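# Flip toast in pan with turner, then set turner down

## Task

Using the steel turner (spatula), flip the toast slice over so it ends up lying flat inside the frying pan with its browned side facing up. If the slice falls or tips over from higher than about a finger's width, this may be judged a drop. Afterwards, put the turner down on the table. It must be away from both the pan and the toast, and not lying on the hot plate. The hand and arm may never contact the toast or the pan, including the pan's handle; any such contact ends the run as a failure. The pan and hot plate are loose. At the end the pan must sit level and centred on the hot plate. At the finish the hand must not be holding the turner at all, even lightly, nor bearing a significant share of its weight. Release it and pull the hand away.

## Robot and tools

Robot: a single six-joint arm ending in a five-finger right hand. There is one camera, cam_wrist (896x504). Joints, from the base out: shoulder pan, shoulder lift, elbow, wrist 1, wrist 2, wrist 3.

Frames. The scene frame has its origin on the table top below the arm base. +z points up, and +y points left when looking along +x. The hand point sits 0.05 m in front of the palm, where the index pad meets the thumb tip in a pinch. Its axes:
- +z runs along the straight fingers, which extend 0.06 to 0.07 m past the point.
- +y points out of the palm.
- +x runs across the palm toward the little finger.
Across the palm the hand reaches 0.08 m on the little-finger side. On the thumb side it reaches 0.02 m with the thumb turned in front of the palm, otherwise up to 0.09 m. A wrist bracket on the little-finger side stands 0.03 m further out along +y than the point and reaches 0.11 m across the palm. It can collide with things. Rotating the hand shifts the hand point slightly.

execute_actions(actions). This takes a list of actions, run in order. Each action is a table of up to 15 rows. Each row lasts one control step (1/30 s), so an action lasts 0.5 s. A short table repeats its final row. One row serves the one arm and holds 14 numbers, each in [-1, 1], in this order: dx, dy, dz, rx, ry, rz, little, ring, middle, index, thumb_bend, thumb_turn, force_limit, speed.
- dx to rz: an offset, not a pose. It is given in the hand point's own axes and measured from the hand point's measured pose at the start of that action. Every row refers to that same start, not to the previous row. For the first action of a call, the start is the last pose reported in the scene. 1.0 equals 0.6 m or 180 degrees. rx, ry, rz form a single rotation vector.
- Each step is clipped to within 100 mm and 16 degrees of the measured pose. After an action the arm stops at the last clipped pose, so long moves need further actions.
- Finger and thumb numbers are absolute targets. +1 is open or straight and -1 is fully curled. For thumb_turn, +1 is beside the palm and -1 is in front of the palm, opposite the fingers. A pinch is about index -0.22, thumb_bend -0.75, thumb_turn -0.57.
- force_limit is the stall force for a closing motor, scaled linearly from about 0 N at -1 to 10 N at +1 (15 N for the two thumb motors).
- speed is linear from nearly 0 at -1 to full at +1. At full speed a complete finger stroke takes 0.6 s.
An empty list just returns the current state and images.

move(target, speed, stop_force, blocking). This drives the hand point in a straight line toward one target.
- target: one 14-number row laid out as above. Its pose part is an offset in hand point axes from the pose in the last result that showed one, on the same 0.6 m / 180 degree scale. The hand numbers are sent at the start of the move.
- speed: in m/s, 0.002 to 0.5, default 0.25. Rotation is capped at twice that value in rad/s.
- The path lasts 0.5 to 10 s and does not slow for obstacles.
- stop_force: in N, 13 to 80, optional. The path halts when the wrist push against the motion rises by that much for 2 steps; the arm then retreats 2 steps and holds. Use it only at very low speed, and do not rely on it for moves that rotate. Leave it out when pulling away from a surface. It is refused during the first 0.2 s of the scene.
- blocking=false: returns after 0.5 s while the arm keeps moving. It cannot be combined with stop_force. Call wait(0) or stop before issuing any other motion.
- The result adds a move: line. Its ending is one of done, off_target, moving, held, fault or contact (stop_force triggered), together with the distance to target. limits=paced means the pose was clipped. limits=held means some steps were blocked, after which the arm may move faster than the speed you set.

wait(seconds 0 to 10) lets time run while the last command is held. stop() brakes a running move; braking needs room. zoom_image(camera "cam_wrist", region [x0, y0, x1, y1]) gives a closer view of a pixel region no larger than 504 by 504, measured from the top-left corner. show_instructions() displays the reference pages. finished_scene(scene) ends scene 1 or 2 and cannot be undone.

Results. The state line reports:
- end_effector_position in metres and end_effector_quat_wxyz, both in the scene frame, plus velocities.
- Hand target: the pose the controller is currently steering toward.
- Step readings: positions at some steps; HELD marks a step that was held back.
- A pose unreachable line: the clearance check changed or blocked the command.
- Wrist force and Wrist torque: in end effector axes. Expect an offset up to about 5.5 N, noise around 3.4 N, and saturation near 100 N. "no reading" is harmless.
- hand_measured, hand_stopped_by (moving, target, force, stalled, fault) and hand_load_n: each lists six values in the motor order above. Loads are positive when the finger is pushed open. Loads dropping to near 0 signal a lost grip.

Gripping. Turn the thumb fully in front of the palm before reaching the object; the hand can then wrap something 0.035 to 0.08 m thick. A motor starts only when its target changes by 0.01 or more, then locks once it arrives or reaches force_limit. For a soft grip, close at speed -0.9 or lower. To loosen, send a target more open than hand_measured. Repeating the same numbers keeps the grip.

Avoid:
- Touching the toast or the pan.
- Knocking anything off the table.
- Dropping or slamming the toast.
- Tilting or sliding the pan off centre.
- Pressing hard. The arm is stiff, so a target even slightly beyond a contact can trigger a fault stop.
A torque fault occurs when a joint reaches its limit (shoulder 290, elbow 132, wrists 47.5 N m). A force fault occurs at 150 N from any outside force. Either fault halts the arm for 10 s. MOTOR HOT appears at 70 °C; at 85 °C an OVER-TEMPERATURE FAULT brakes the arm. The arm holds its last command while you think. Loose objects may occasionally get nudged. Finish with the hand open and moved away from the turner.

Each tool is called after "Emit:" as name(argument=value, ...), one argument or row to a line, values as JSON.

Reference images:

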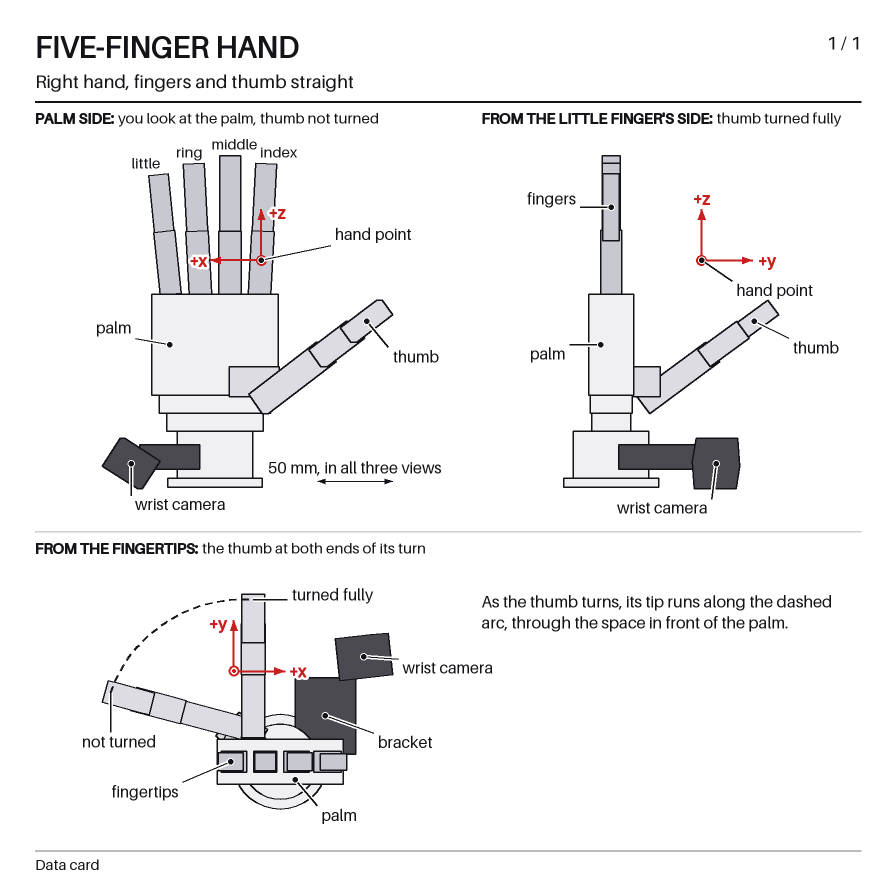

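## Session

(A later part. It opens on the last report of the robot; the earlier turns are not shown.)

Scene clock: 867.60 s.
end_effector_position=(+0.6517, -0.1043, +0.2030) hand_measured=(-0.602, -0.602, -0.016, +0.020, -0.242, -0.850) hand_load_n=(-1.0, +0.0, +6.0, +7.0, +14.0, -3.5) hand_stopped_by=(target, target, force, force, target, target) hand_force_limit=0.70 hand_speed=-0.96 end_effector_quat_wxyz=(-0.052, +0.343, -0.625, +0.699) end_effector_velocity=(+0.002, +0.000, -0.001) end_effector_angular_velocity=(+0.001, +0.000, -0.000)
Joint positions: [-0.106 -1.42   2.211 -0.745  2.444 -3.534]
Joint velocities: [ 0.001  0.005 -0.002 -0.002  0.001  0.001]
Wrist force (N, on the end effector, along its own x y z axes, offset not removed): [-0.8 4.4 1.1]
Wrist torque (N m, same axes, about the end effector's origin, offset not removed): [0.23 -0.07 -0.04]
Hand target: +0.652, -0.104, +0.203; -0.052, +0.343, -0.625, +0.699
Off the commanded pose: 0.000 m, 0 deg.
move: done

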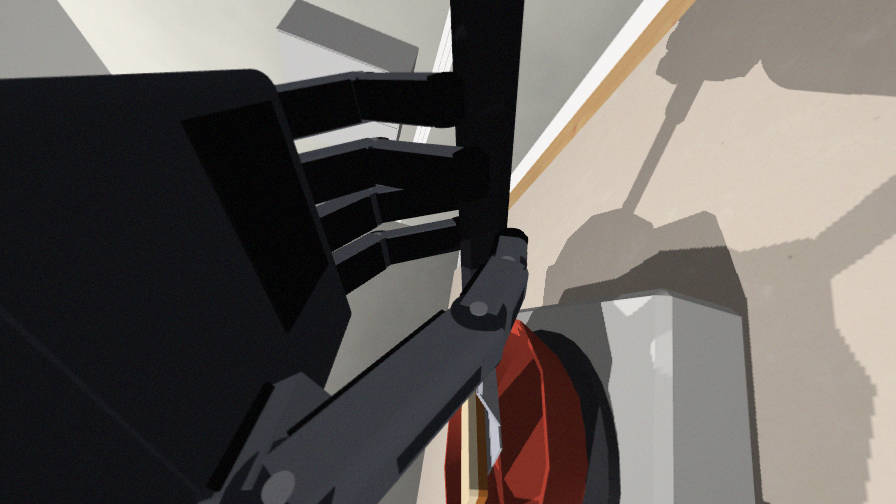

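Emit:
move(
  target=[-0.0194,-0.0032,0.0038,0,0,0,-0.6,-0.6,-0.65,-0.7,-0.25,-0.85,0.7,-0.96],
  speed=0.012,
)

Emit:
zoom_image(
  camera="cam_wrist",
  region=[380,350,560,504],
)

Scene clock: 871.27 s.
end_effector_position=(+0.6623, -0.1000, +0.1999) hand_measured=(-0.602, -0.602, -0.016, +0.020, -0.242, -0.850) hand_load_n=(-1.0, +0.0, +6.0, +7.0, +14.0, -3.5) hand_stopped_by=(target, target, force, force, target, target) hand_force_limit=0.70 hand_speed=-0.96 end_effector_quat_wxyz=(-0.052, +0.343, -0.625, +0.699) end_effector_velocity=(+0.001, +0.000, -0.000) end_effector_angular_velocity=(-0.000, +0.002, -0.001)
Joint positions: [-0.094 -1.399  2.192 -0.747  2.455 -3.534]
Joint velocities: [ 0.001  0.003 -0.003  0.001  0.002 -0.001]
Wrist force (N, on the end effector, along its own x y z axes, offset not removed): [0.9 4.7 0.3]
Wrist torque (N m, same axes, about the end effector's origin, offset not removed): [0.19 -0.22 0.07]
Hand target: +0.662, -0.100, +0.200; -0.052, +0.343, -0.625, +0.699
Off the commanded pose: 0.000 m, 0 deg.
move: done

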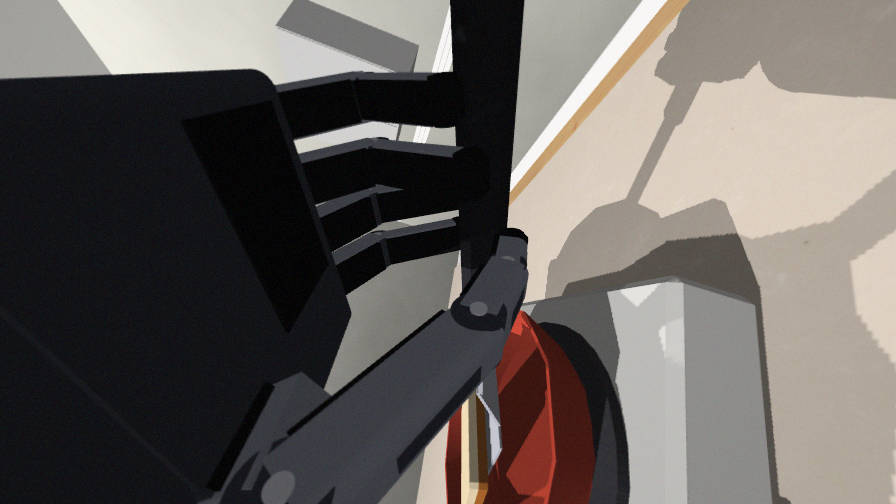

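Region (380, 350, 560, 504) of cam_wrist's 896x504 image, scaled by 2.800, with more detail than that image has; it fills the top 431 rows of this view, and the rest is white.

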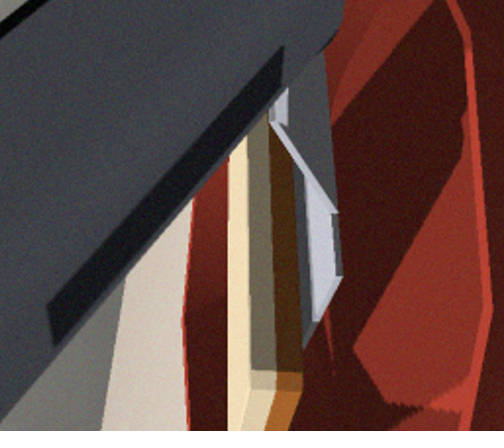

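Emit:
move(
  target=[-0.0162,-0.0027,0.0032,0,0,0,-0.6,-0.6,-0.65,-0.7,-0.25,-0.85,0.7,-0.96],
  speed=0.012,
)

Emit:
zoom_image(
  camera="cam_wrist",
  region=[380,350,560,504],
)

Scene clock: 874.30 s.
end_effector_position=(+0.6712, -0.0964, +0.1974) hand_measured=(-0.602, -0.602, -0.016, +0.020, -0.242, -0.850) hand_load_n=(-1.0, +0.0, +6.0, +7.0, +14.0, -3.5) hand_stopped_by=(target, target, force, force, target, target) hand_force_limit=0.70 hand_speed=-0.96 end_effector_quat_wxyz=(-0.052, +0.343, -0.625, +0.699) end_effector_velocity=(+0.002, +0.001, -0.002) end_effector_angular_velocity=(+0.000, +0.000, +0.001)
Joint positions: [-0.086 -1.381  2.176 -0.748  2.464 -3.533]
Joint velocities: [ 0.001  0.005 -0.002 -0.002 -0.     0.   ]
Wrist force (N, on the end effector, along its own x y z axes, offset not removed): [-2.4 4.7 2.0]
Wrist torque (N m, same axes, about the end effector's origin, offset not removed): [0.20 0.18 -0.13]
Hand target: +0.671, -0.096, +0.197; -0.052, +0.343, -0.625, +0.699
Off the commanded pose: 0.000 m, 0 deg.
move: done

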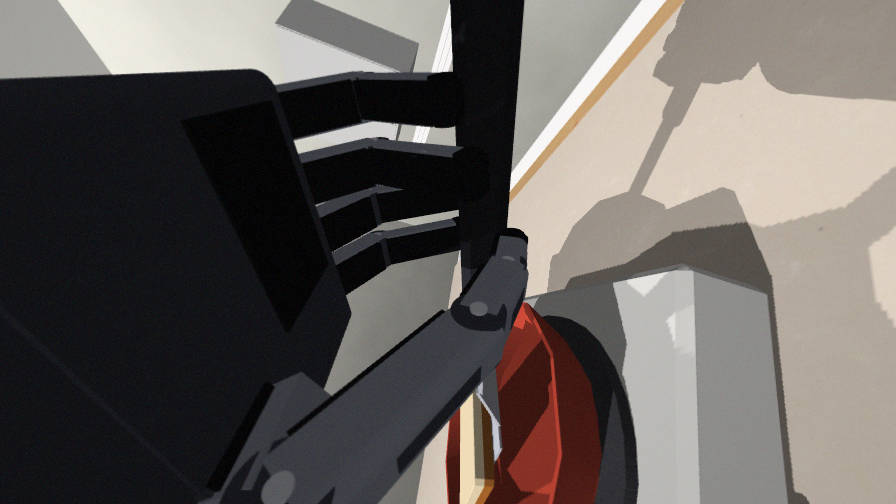

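Region (380, 350, 560, 504) of cam_wrist's 896x504 image, scaled by 2.800, with more detail than that image has; it fills the top 431 rows of this view, and the rest is white.

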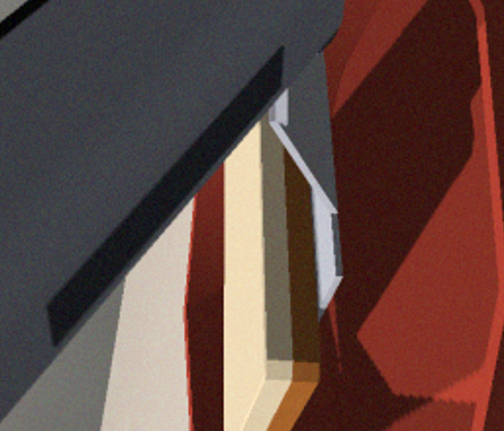

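Emit:
move(
  target=[-0.0123,-0.1089,0.0096,-0.01525,-0.0055,-0.0817,-0.6,-0.6,-0.65,-0.7,-0.25,-0.85,0.7,-0.96],
  speed=0.04,
)

Emit:
zoom_image(
  camera="cam_wrist",
  region=[380,350,560,504],
)

Scene clock: 883.10 s.
end_effector_position=(+0.7031, -0.0836, +0.2535) hand_measured=(-0.602, -0.602, -0.016, +0.020, -0.242, -0.850) hand_load_n=(-1.0, +0.0, +6.0, +7.5, +13.5, -3.0) hand_stopped_by=(target, target, force, force, target, target) hand_force_limit=0.70 hand_speed=-0.96 end_effector_quat_wxyz=(+0.040, +0.427, -0.592, +0.682) end_effector_velocity=(+0.000, +0.000, +0.001) end_effector_angular_velocity=(-0.002, +0.010, -0.001)
Joint positions: [-0.042 -1.367  2.003 -0.501  2.515 -3.717]
Joint velocities: [ 0.001  0.002 -0.005  0.009  0.002 -0.005]
Wrist force (N, on the end effector, along its own x y z axes, offset not removed): [-1.8 4.1 1.3]
Wrist torque (N m, same axes, about the end effector's origin, offset not removed): [0.19 0.00 -0.08]
Hand target: +0.703, -0.084, +0.254; +0.040, +0.428, -0.592, +0.682
Off the commanded pose: 0.000 m, 0 deg.
move: done

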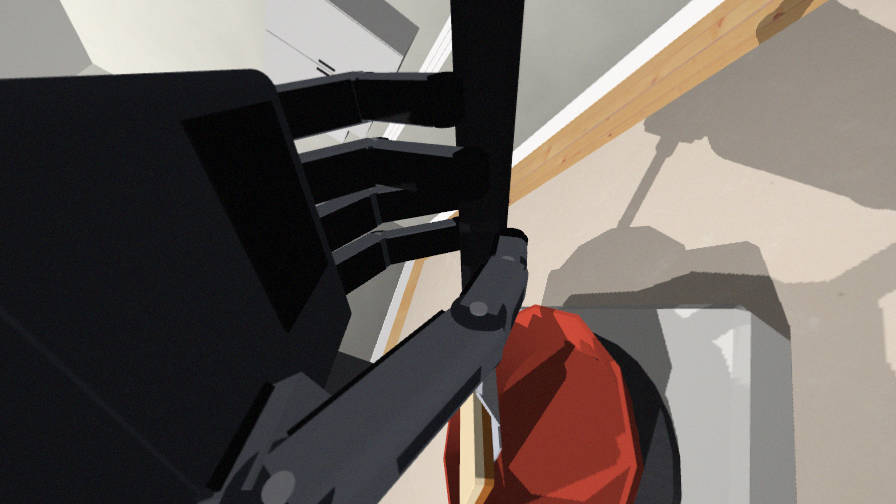

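Region (380, 350, 560, 504) of cam_wrist's 896x504 image, scaled by 2.800, with more detail than that image has; it fills the top 431 rows of this view, and the rest is white.

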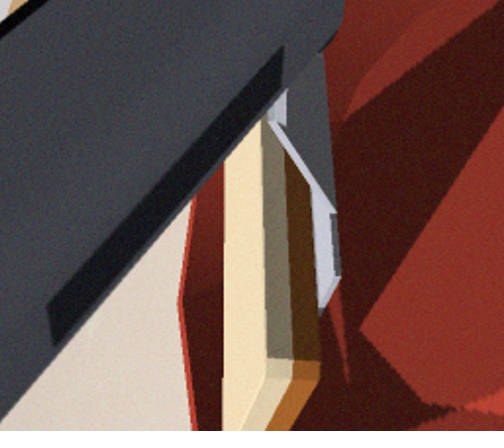

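Emit:
move(
  target=[-0.0189,-0.1073,0.0108,-0.01525,-0.0055,-0.0817,-0.6,-0.6,-0.65,-0.7,-0.25,-0.85,0.7,-0.96],
  speed=0.05,
)

Emit:
zoom_image(
  camera="cam_wrist",
  region=[380,350,560,504],
)

Scene clock: 889.77 s.
end_effector_position=(+0.7497, -0.0650, +0.2955) hand_measured=(-0.602, -0.602, -0.016, +0.020, -0.242, -0.850) hand_load_n=(-1.0, +0.0, +6.0, +7.5, +13.5, -3.0) hand_stopped_by=(target, target, force, force, target, target) hand_force_limit=0.70 hand_speed=-0.96 end_effector_quat_wxyz=(+0.132, +0.504, -0.549, +0.653) end_effector_velocity=(+0.001, +0.001, +0.001) end_effector_angular_velocity=(-0.001, +0.005, +0.000)
Joint positions: [ 0.006 -1.284  1.799 -0.281  2.577 -3.886]
Joint velocities: [ 0.001  0.002 -0.005  0.007  0.001 -0.002]
Wrist force (N, on the end effector, along its own x y z axes, offset not removed): [0.9 4.4 2.3]
Wrist torque (N m, same axes, about the end effector's origin, offset not removed): [0.13 -0.39 0.14]
Hand target: +0.750, -0.065, +0.296; +0.132, +0.504, -0.549, +0.653
Off the commanded pose: 0.000 m, 0 deg.
move: done

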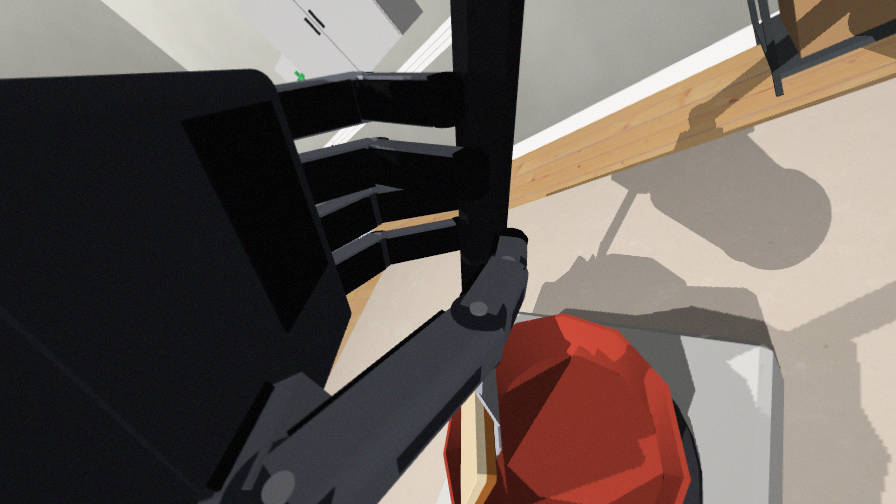

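Region (380, 350, 560, 504) of cam_wrist's 896x504 image, scaled by 2.800, with more detail than that image has; it fills the top 431 rows of this view, and the rest is white.

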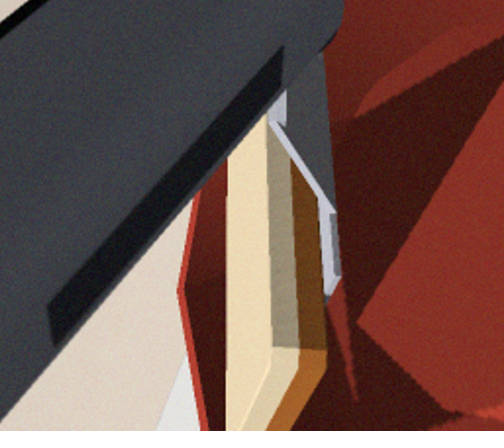

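Emit:
move(
  target=[-0.0125,-0.1046,0.0094,-0.01525,-0.0055,-0.0817,-0.6,-0.6,-0.65,-0.7,-0.25,-0.85,0.7,-0.96],
  speed=0.05,
)

Emit:
zoom_image(
  camera="cam_wrist",
  region=[380,350,560,504],
)

Scene clock: 894.07 s.
end_effector_position=(+0.8015, -0.0442, +0.3253) hand_measured=(-0.602, -0.602, -0.016, +0.020, -0.242, -0.850) hand_load_n=(-1.0, +0.0, +6.0, +7.5, +13.5, -3.0) hand_stopped_by=(target, target, force, force, target, target) hand_force_limit=0.70 hand_speed=-0.96 end_effector_quat_wxyz=(+0.221, +0.573, -0.497, +0.613) end_effector_velocity=(+0.001, +0.000, +0.001) end_effector_angular_velocity=(-0.002, +0.006, -0.001)
Joint positions: [ 0.047 -1.165  1.581 -0.074  2.641 -4.043]
Joint velocities: [ 0.     0.003 -0.006  0.007  0.002 -0.002]
Wrist force (N, on the end effector, along its own x y z axes, offset not removed): [-2.9 1.7 1.8]
Wrist torque (N m, same axes, about the end effector's origin, offset not removed): [-0.17 0.18 -0.12]
Hand target: +0.802, -0.044, +0.325; +0.222, +0.573, -0.497, +0.613
Off the commanded pose: 0.000 m, 0 deg.
move: done

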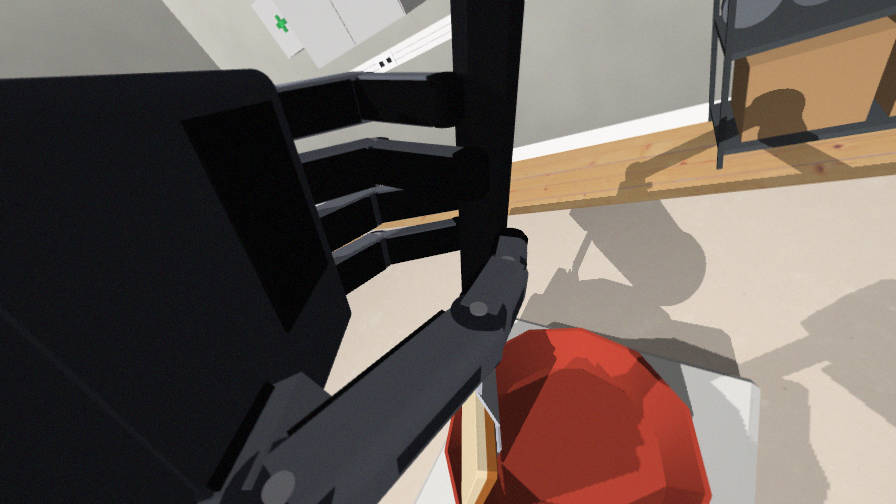

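Region (380, 350, 560, 504) of cam_wrist's 896x504 image, scaled by 2.800, with more detail than that image has; it fills the top 431 rows of this view, and the rest is white.

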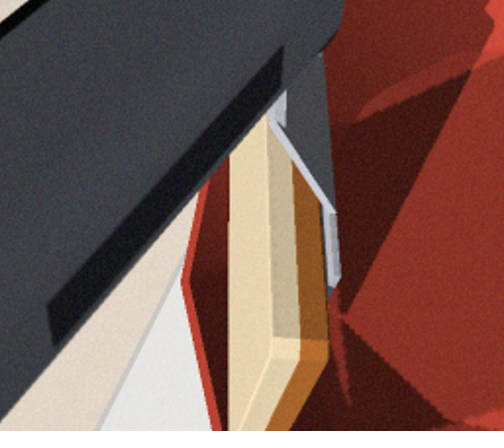

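Emit:
move(
  target=[-0.0175,0.0386,0.0007,0,0,0,-0.6,-0.6,-0.65,-0.7,-0.25,-0.85,0.7,-0.96],
  speed=0.015,
)

Emit:
zoom_image(
  camera="cam_wrist",
  region=[380,350,560,504],
)

Scene clock: 899.50 s.
end_effector_position=(+0.7849, -0.0508, +0.3075) hand_measured=(-0.602, -0.602, -0.016, +0.020, -0.242, -0.850) hand_load_n=(-0.5, +0.0, +6.5, +8.0, +12.5, -2.5) hand_stopped_by=(target, target, force, force, target, target) hand_force_limit=0.70 hand_speed=-0.96 end_effector_quat_wxyz=(+0.221, +0.573, -0.497, +0.613) end_effector_velocity=(-0.001, -0.001, -0.003) end_effector_angular_velocity=(-0.000, +0.001, -0.001)
Joint positions: [ 0.039 -1.181  1.638 -0.12   2.633 -4.049]
Joint velocities: [-0.001  0.     0.005 -0.005  0.    -0.001]
Wrist force (N, on the end effector, along its own x y z axes, offset not removed): [-2.3 4.4 0.1]
Wrist torque (N m, same axes, about the end effector's origin, offset not removed): [0.45 0.12 0.16]
Hand target: +0.785, -0.051, +0.307; +0.221, +0.573, -0.497, +0.613
Off the commanded pose: 0.000 m, 0 deg.
move: done

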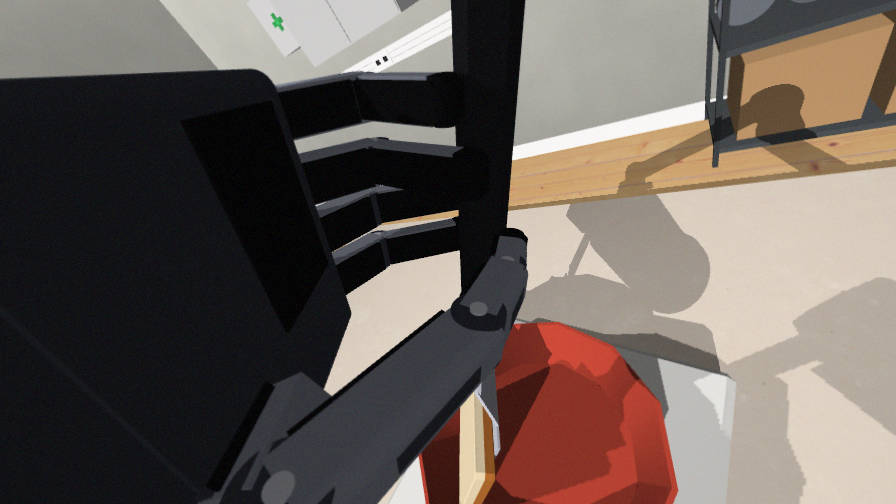

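Region (380, 350, 560, 504) of cam_wrist's 896x504 image, scaled by 2.800, with more detail than that image has; it fills the top 431 rows of this view, and the rest is white.

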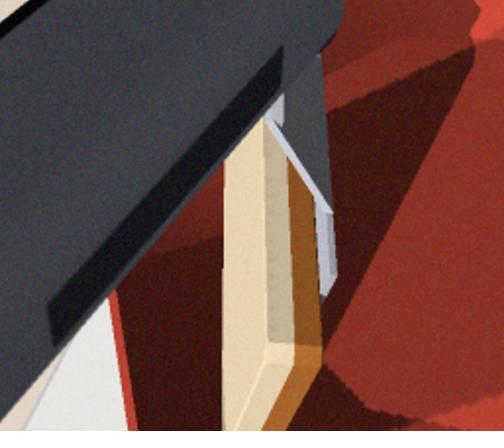

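Emit:
move(
  target=[0.0046,-0.0018,-0.0007,0,0,0,-0.6,-0.6,-0.65,-0.7,-0.25,-0.85,0.7,-0.96],
  speed=0.01,
)

Emit:
zoom_image(
  camera="cam_wrist",
  region=[330,300,570,504],
)

Scene clock: 902.67 s.
end_effector_position=(+0.7850, -0.0508, +0.3104) hand_measured=(-0.602, -0.602, -0.016, +0.020, -0.242, -0.850) hand_load_n=(-0.5, +0.0, +6.5, +8.0, +12.5, -3.0) hand_stopped_by=(target, target, force, force, target, target) hand_force_limit=0.70 hand_speed=-0.96 end_effector_quat_wxyz=(+0.221, +0.573, -0.497, +0.613) end_effector_velocity=(-0.000, -0.000, -0.000) end_effector_angular_velocity=(-0.000, +0.001, -0.001)
Joint positions: [ 0.039 -1.183  1.635 -0.115  2.633 -4.049]
Joint velocities: [ 0.     0.001 -0.001  0.002  0.001  0.   ]
Wrist force (N, on the end effector, along its own x y z axes, offset not removed): [-3.1 2.7 1.4]
Wrist torque (N m, same axes, about the end effector's origin, offset not removed): [0.06 0.18 -0.01]
Hand target: +0.785, -0.051, +0.310; +0.221, +0.573, -0.497, +0.613
Off the commanded pose: 0.000 m, 0 deg.
move: done

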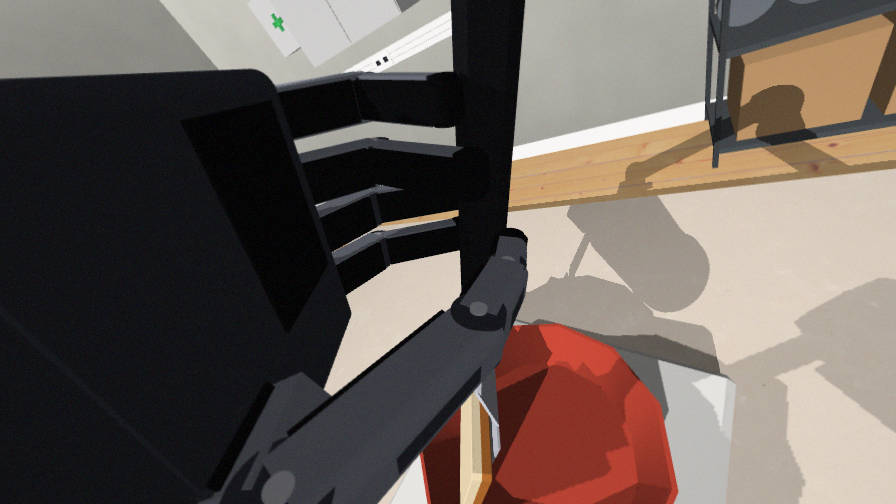

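Region (330, 300, 570, 504) of cam_wrist's 896x504 image, scaled by 2.100, with more detail than that image has; it fills the top 428 rows of this view, and the rest is white.

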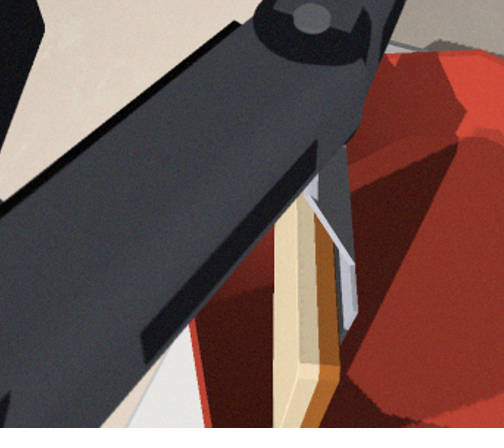

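Emit:
move(
  target=[-0.0109,-0.0969,0.0086,-0.01525,-0.0055,-0.0817,-0.6,-0.6,-0.65,-0.7,-0.25,-0.85,0.7,-0.96],
  speed=0.04,
)

Emit:
zoom_image(
  camera="cam_wrist",
  region=[330,300,570,504],
)

Scene clock: 909.43 s.
end_effector_position=(+0.8378, -0.0296, +0.3241) hand_measured=(-0.602, -0.602, -0.016, +0.020, -0.242, -0.850) hand_load_n=(-0.5, +0.0, +6.5, +8.5, +12.0, -2.5) hand_stopped_by=(target, target, force, force, target, target) hand_force_limit=0.70 hand_speed=-0.96 end_effector_quat_wxyz=(+0.307, +0.631, -0.436, +0.563) end_effector_velocity=(+0.001, +0.000, +0.000) end_effector_angular_velocity=(-0.002, +0.007, -0.001)
Joint positions: [ 0.074 -1.044  1.42   0.075  2.695 -4.197]
Joint velocities: [ 0.001  0.005 -0.007  0.007  0.002 -0.003]
Wrist force (N, on the end effector, along its own x y z axes, offset not removed): [-3.4 2.8 1.7]
Wrist torque (N m, same axes, about the end effector's origin, offset not removed): [0.10 0.17 0.09]
Hand target: +0.838, -0.030, +0.324; +0.307, +0.631, -0.436, +0.563
Off the commanded pose: 0.000 m, 0 deg.
move: done

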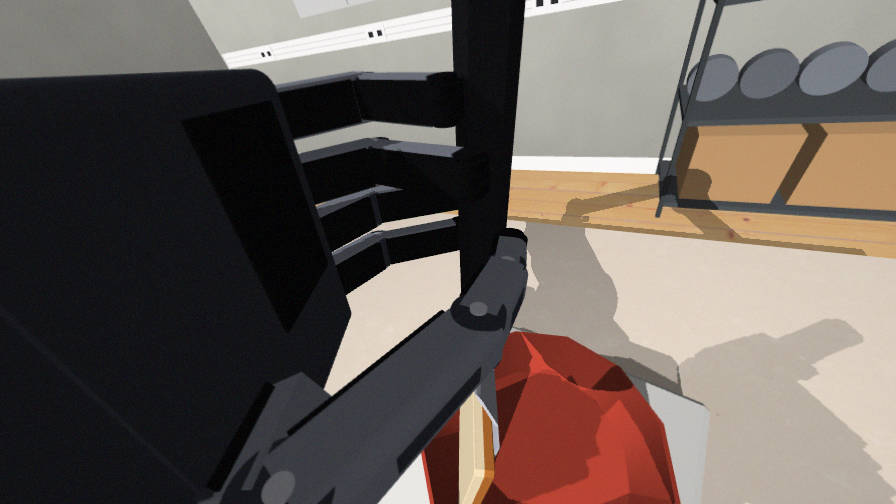

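Region (330, 300, 570, 504) of cam_wrist's 896x504 image, scaled by 2.100, with more detail than that image has; it fills the top 428 rows of this view, and the rest is white.

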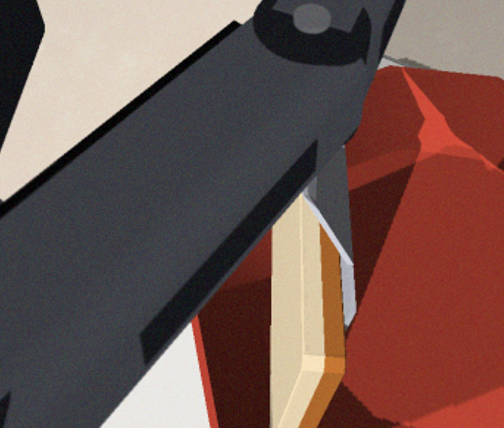

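Emit:
move(
  target=[-0.0016,-0.062,0.0045,-0.0102,-0.0037,-0.0544,-0.6,-0.6,-0.65,-0.7,-0.25,-0.85,0.7,-0.96],
  speed=0.03,
)

Emit:
zoom_image(
  camera="cam_wrist",
  region=[330,300,570,504],
)

Scene clock: 914.90 s.
end_effector_position=(+0.8721, -0.0158, +0.3264) hand_measured=(-0.602, -0.602, -0.016, +0.020, -0.242, -0.850) hand_load_n=(-0.5, +0.0, +6.5, +9.0, +12.0, -2.5) hand_stopped_by=(target, target, force, force, target, target) hand_force_limit=0.70 hand_speed=-0.96 end_effector_quat_wxyz=(+0.361, +0.664, -0.391, +0.524) end_effector_velocity=(+0.001, +0.001, +0.001) end_effector_angular_velocity=(-0.004, +0.007, -0.002)
Joint positions: [ 0.094 -0.943  1.275  0.2    2.736 -4.29 ]
Joint velocities: [ 0.001  0.005 -0.007  0.007  0.004 -0.004]
Wrist force (N, on the end effector, along its own x y z axes, offset not removed): [-2.0 3.3 1.8]
Wrist torque (N m, same axes, about the end effector's origin, offset not removed): [0.34 -0.04 0.14]
Hand target: +0.872, -0.016, +0.326; +0.362, +0.664, -0.391, +0.524
Off the commanded pose: 0.000 m, 0 deg.
move: done

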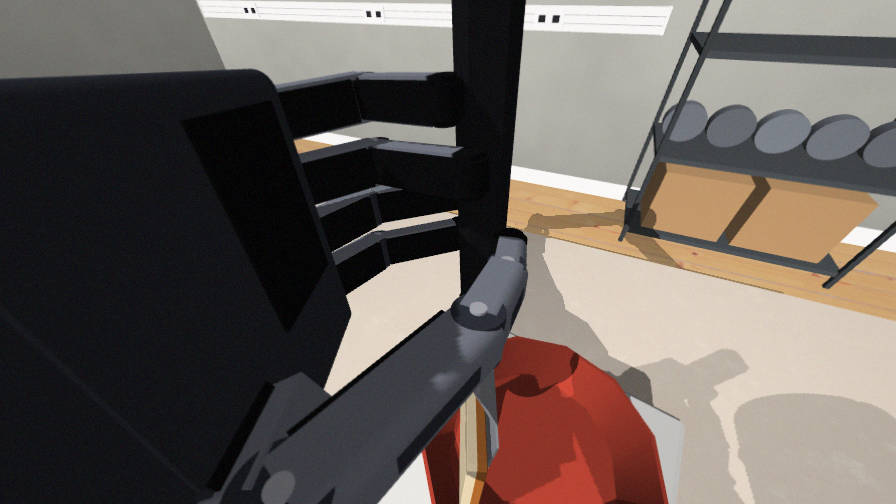

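Region (330, 300, 570, 504) of cam_wrist's 896x504 image, scaled by 2.100, with more detail than that image has; it fills the top 428 rows of this view, and the rest is white.

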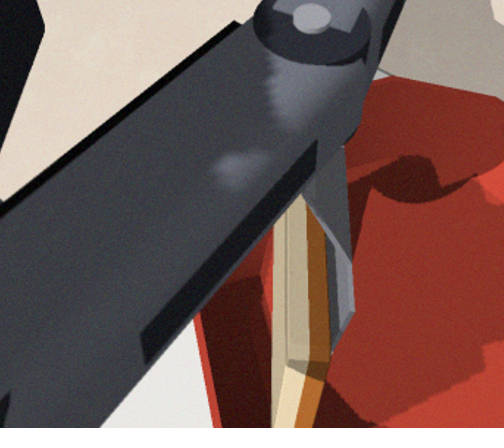

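Emit:
move(
  target=[-0.0055,-0.0681,0.0056,-0.0102,-0.0037,-0.0544,-0.6,-0.6,-0.65,-0.7,-0.25,-0.85,0.7,-0.96],
  speed=0.03,
)

Emit:
zoom_image(
  camera="cam_wrist",
  region=[330,300,570,504],
)

Scene clock: 920.50 s.
end_effector_position=(+0.9095, -0.0006, +0.3196) hand_measured=(-0.602, -0.602, -0.016, +0.020, -0.242, -0.850) hand_load_n=(-0.5, +0.0, +6.5, +9.0, +12.0, -2.5) hand_stopped_by=(target, target, force, force, target, target) hand_force_limit=0.70 hand_speed=-0.96 end_effector_quat_wxyz=(+0.413, +0.692, -0.344, +0.482) end_effector_velocity=(+0.001, +0.000, +0.000) end_effector_angular_velocity=(-0.003, +0.006, -0.002)
Joint positions: [ 0.112 -0.828  1.118  0.325  2.776 -4.38 ]
Joint velocities: [ 0.     0.006 -0.008  0.007  0.004 -0.002]
Wrist force (N, on the end effector, along its own x y z axes, offset not removed): [-4.4 3.6 3.2]
Wrist torque (N m, same axes, about the end effector's origin, offset not removed): [0.32 0.35 -0.01]
Hand target: +0.910, -0.001, +0.320; +0.413, +0.692, -0.344, +0.481
Off the commanded pose: 0.000 m, 0 deg.
move: done

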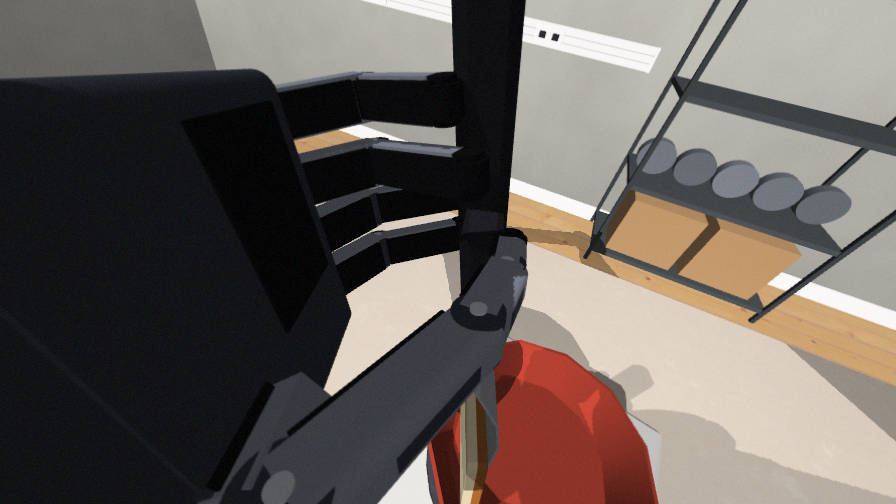

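Region (330, 300, 570, 504) of cam_wrist's 896x504 image, scaled by 2.100, with more detail than that image has; it fills the top 428 rows of this view, and the rest is white.

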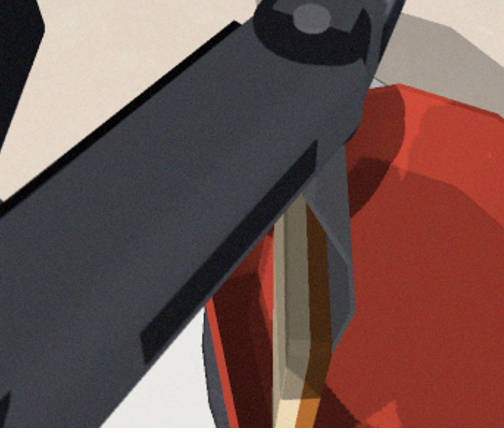

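Emit:
move(
  target=[-0.0129,-0.0021,0.0025,0,0,0,-0.6,-0.6,-0.65,-0.7,-0.25,-0.85,0.7,-0.96],
  speed=0.008,
)

Emit:
zoom_image(
  camera="cam_wrist",
  region=[330,300,570,504],
)

Scene clock: 927.97 s.
end_effector_position=(+0.9089, -0.0009, +0.3117) hand_measured=(-0.602, -0.602, -0.016, +0.020, -0.242, -0.850) hand_load_n=(-0.5, +0.0, +6.5, +8.5, +12.0, -2.5) hand_stopped_by=(target, target, force, force, target, target) hand_force_limit=0.70 hand_speed=-0.96 end_effector_quat_wxyz=(+0.413, +0.692, -0.344, +0.482) end_effector_velocity=(+0.000, -0.000, -0.002) end_effector_angular_velocity=(+0.001, +0.002, +0.002)
Joint positions: [ 0.112 -0.825  1.128  0.313  2.776 -4.38 ]
Joint velocities: [-0.     0.001  0.002 -0.002 -0.002 -0.001]
Wrist force (N, on the end effector, along its own x y z axes, offset not removed): [-3.1 2.9 3.2]
Wrist torque (N m, same axes, about the end effector's origin, offset not removed): [0.25 0.10 0.02]
Hand target: +0.909, -0.001, +0.312; +0.413, +0.692, -0.344, +0.482
Off the commanded pose: 0.000 m, 0 deg.
move: done

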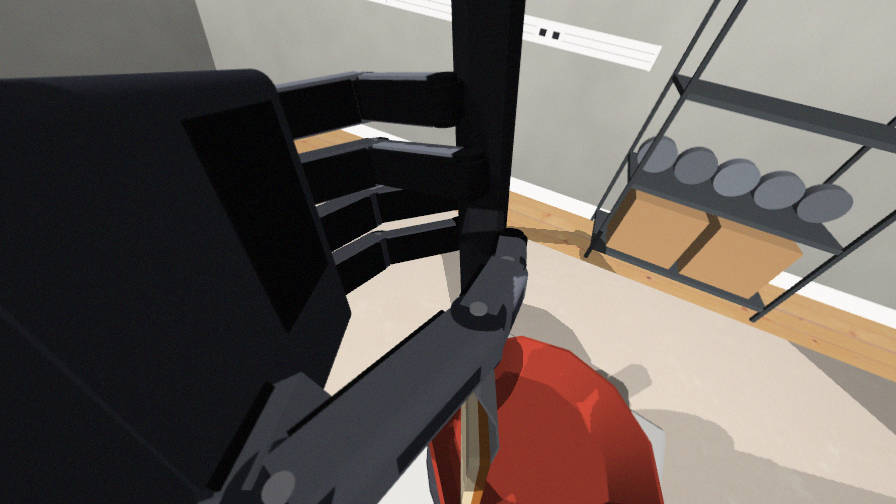

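Region (330, 300, 570, 504) of cam_wrist's 896x504 image, scaled by 2.100, with more detail than that image has; it fills the top 428 rows of this view, and the rest is white.

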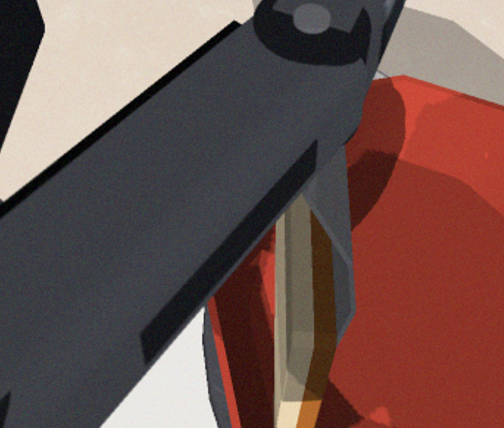

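Emit:
zoom_image(
  camera="cam_wrist",
  region=[430,390,530,504],
)

Region (430, 390, 530, 504) of cam_wrist's 896x504 image, scaled by 4.421, with more detail than that image has; it fills the left 442 columns of this view, and the rest is white.

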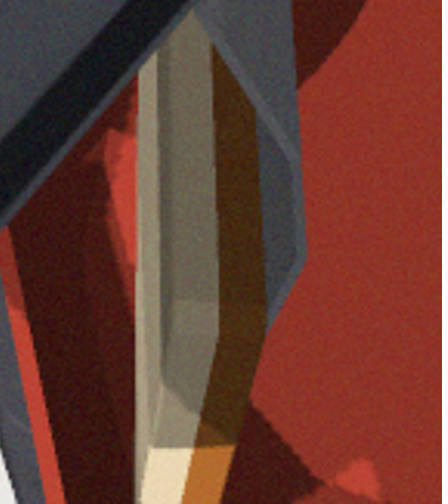

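Emit:
move(
  target=[-0.0014,-0.0341,0.0025,-0.0051,-0.00185,-0.0272,-0.6,-0.6,-0.65,-0.7,-0.25,-0.85,0.7,-0.96],
  speed=0.02,
)

Emit:
zoom_image(
  camera="cam_wrist",
  region=[430,390,530,504],
)

Scene clock: 936.07 s.
end_effector_position=(+0.9269, +0.0065, +0.3057) hand_measured=(-0.602, -0.602, -0.016, +0.020, -0.242, -0.850) hand_load_n=(-0.5, +0.0, +6.5, +8.5, +12.5, -2.5) hand_stopped_by=(target, target, force, force, target, target) hand_force_limit=0.70 hand_speed=-0.96 end_effector_quat_wxyz=(+0.438, +0.704, -0.319, +0.459) end_effector_velocity=(+0.001, +0.000, +0.001) end_effector_angular_velocity=(-0.002, +0.005, -0.000)
Joint positions: [ 0.12  -0.766  1.048  0.375  2.796 -4.423]
Joint velocities: [ 0.     0.003 -0.006  0.006  0.001 -0.002]
Wrist force (N, on the end effector, along its own x y z axes, offset not removed): [-2.0 2.5 1.6]
Wrist torque (N m, same axes, about the end effector's origin, offset not removed): [0.16 -0.02 0.07]
Hand target: +0.927, +0.007, +0.306; +0.438, +0.704, -0.319, +0.459
Off the commanded pose: 0.000 m, 0 deg.
move: done

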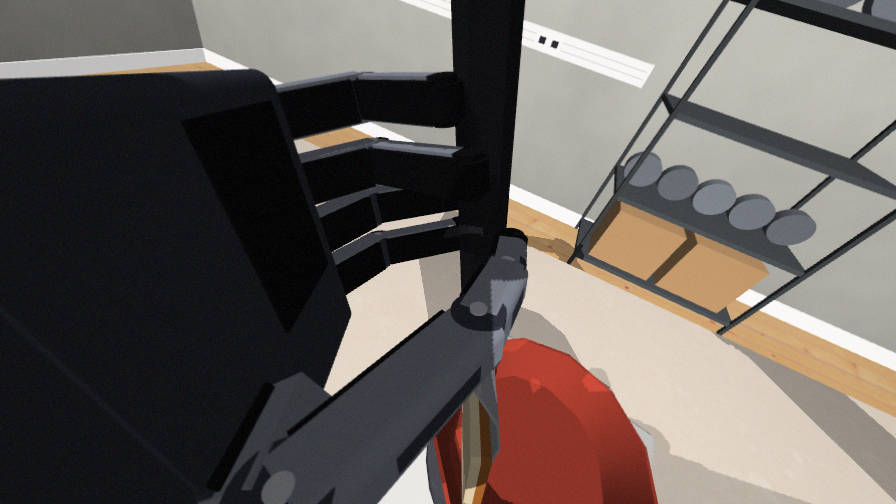

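Region (430, 390, 530, 504) of cam_wrist's 896x504 image, scaled by 4.421, with more detail than that image has; it fills the left 442 columns of this view, and the rest is white.

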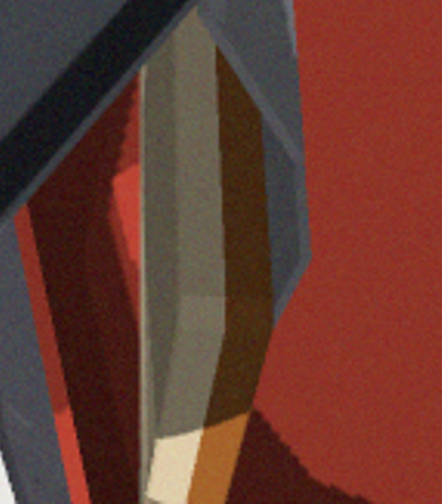

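Emit:
move(
  target=[-0.0014,-0.0341,0.0025,-0.0051,-0.00185,-0.0272,-0.6,-0.6,-0.65,-0.7,-0.25,-0.85,0.7,-0.96],
  speed=0.02,
)

Emit:
zoom_image(
  camera="cam_wrist",
  region=[430,390,530,504],
)

Scene clock: 945.33 s.
end_effector_position=(+0.9386, +0.0112, +0.3006) hand_measured=(-0.602, -0.602, -0.016, +0.020, -0.242, -0.850) hand_load_n=(-1.0, +0.0, +6.5, +8.0, +13.0, -3.0) hand_stopped_by=(target, target, force, force, target, target) hand_force_limit=0.70 hand_speed=-0.96 end_effector_quat_wxyz=(+0.453, +0.712, -0.302, +0.443) end_effector_velocity=(+0.000, -0.000, -0.001) end_effector_angular_velocity=(+0.000, +0.002, -0.001)
Joint positions: [ 0.124 -0.725  0.995  0.416  2.809 -4.453]
Joint velocities: [-0.     0.002 -0.     0.001  0.     0.001]
Wrist force (N, on the end effector, along its own x y z axes, offset not removed): [-4.1 1.9 -0.1]
Wrist torque (N m, same axes, about the end effector's origin, offset not removed): [0.12 0.40 -0.13]
Hand target: +0.939, +0.011, +0.301; +0.453, +0.712, -0.302, +0.443
Off the commanded pose: 0.007 m, 2 deg.
move: held; limits=held; held on 25 of 72 steps, including the last
pose unreachable: on one or more control steps of this call, first in action 0 (counted from 0), an arm could not follow its commanded pose, so it was not sent that pose on those steps. On the call's last step it was still not sent that pose. It may still have moved: this result reports where it is.
cause: the commanded pose would bring two parts of the arm too close to each other (joints 4 (wrist 1) to 6 (wrist 3) lie between them).

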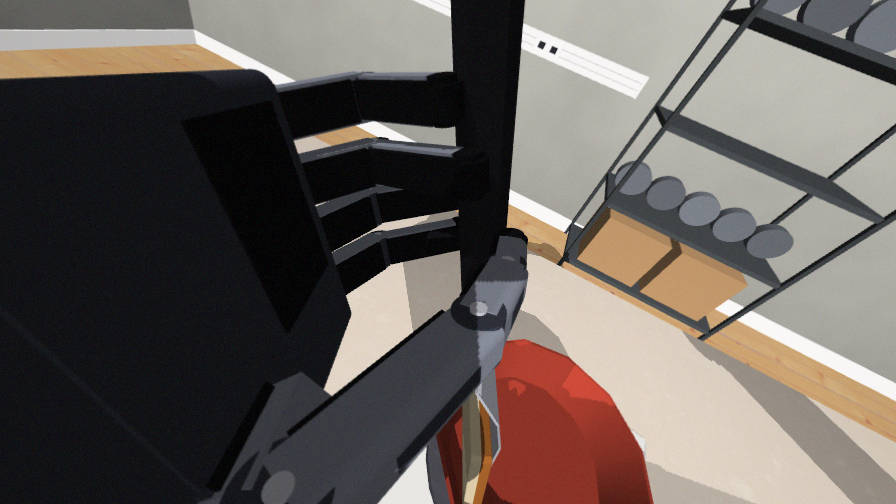

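Region (430, 390, 530, 504) of cam_wrist's 896x504 image, scaled by 4.421, with more detail than that image has; it fills the left 442 columns of this view, and the rest is white.

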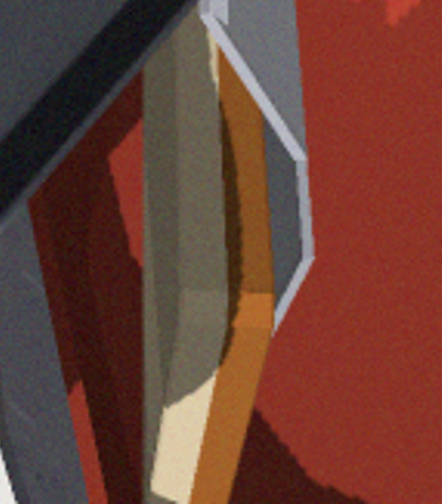

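Emit:
move(
  target=[-0.0029,-0.0011,-0.0153,0.0301,0.0126,-0.0065,-0.6,-0.6,-0.65,-0.7,-0.25,-0.85,0.7,-0.96],
  speed=0.02,
)

Emit:
zoom_image(
  camera="cam_wrist",
  region=[430,390,530,504],
)

Scene clock: 960.60 s.
end_effector_position=(+0.9352, +0.0199, +0.3006) hand_measured=(-0.602, -0.602, -0.016, +0.020, -0.242, -0.850) hand_load_n=(-0.5, +0.0, +7.0, +8.0, +12.0, -3.0) hand_stopped_by=(target, target, force, force, target, target) hand_force_limit=0.70 hand_speed=-0.96 end_effector_quat_wxyz=(+0.430, +0.726, -0.265, +0.466) end_effector_velocity=(-0.001, +0.000, -0.000) end_effector_angular_velocity=(-0.002, +0.001, +0.004)
Joint positions: [ 0.132 -0.807  1.125  0.226  2.73  -4.603]
Joint velocities: [ 0.    -0.004  0.008 -0.01  -0.002 -0.008]
Wrist force (N, on the end effector, along its own x y z axes, offset not removed): [-2.3 1.8 -0.3]
Wrist torque (N m, same axes, about the end effector's origin, offset not removed): [0.12 0.05 -0.02]
Hand target: +0.935, +0.020, +0.301; +0.430, +0.726, -0.265, +0.466
Off the commanded pose: 0.000 m, 0 deg.
move: done

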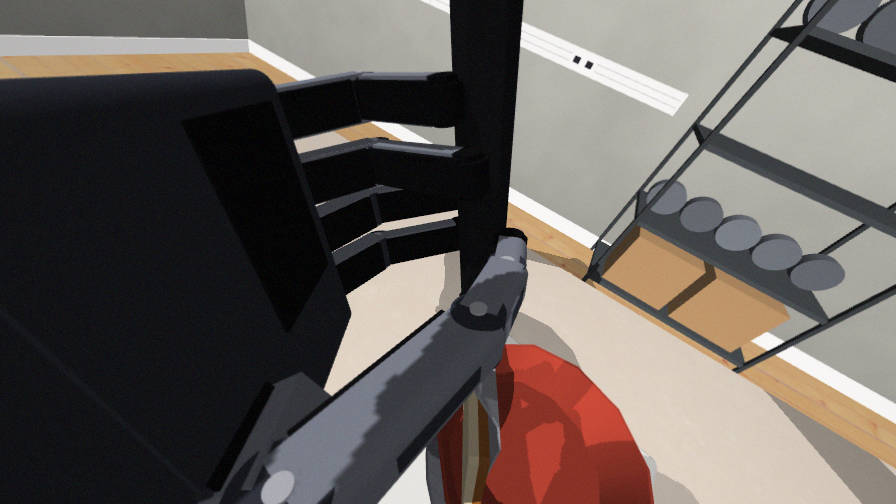

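Region (430, 390, 530, 504) of cam_wrist's 896x504 image, scaled by 4.421, with more detail than that image has; it fills the left 442 columns of this view, and the rest is white.

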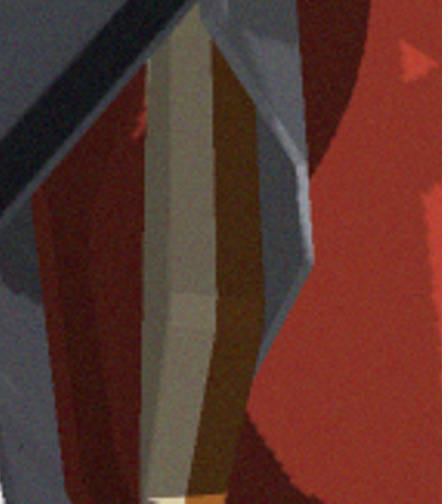

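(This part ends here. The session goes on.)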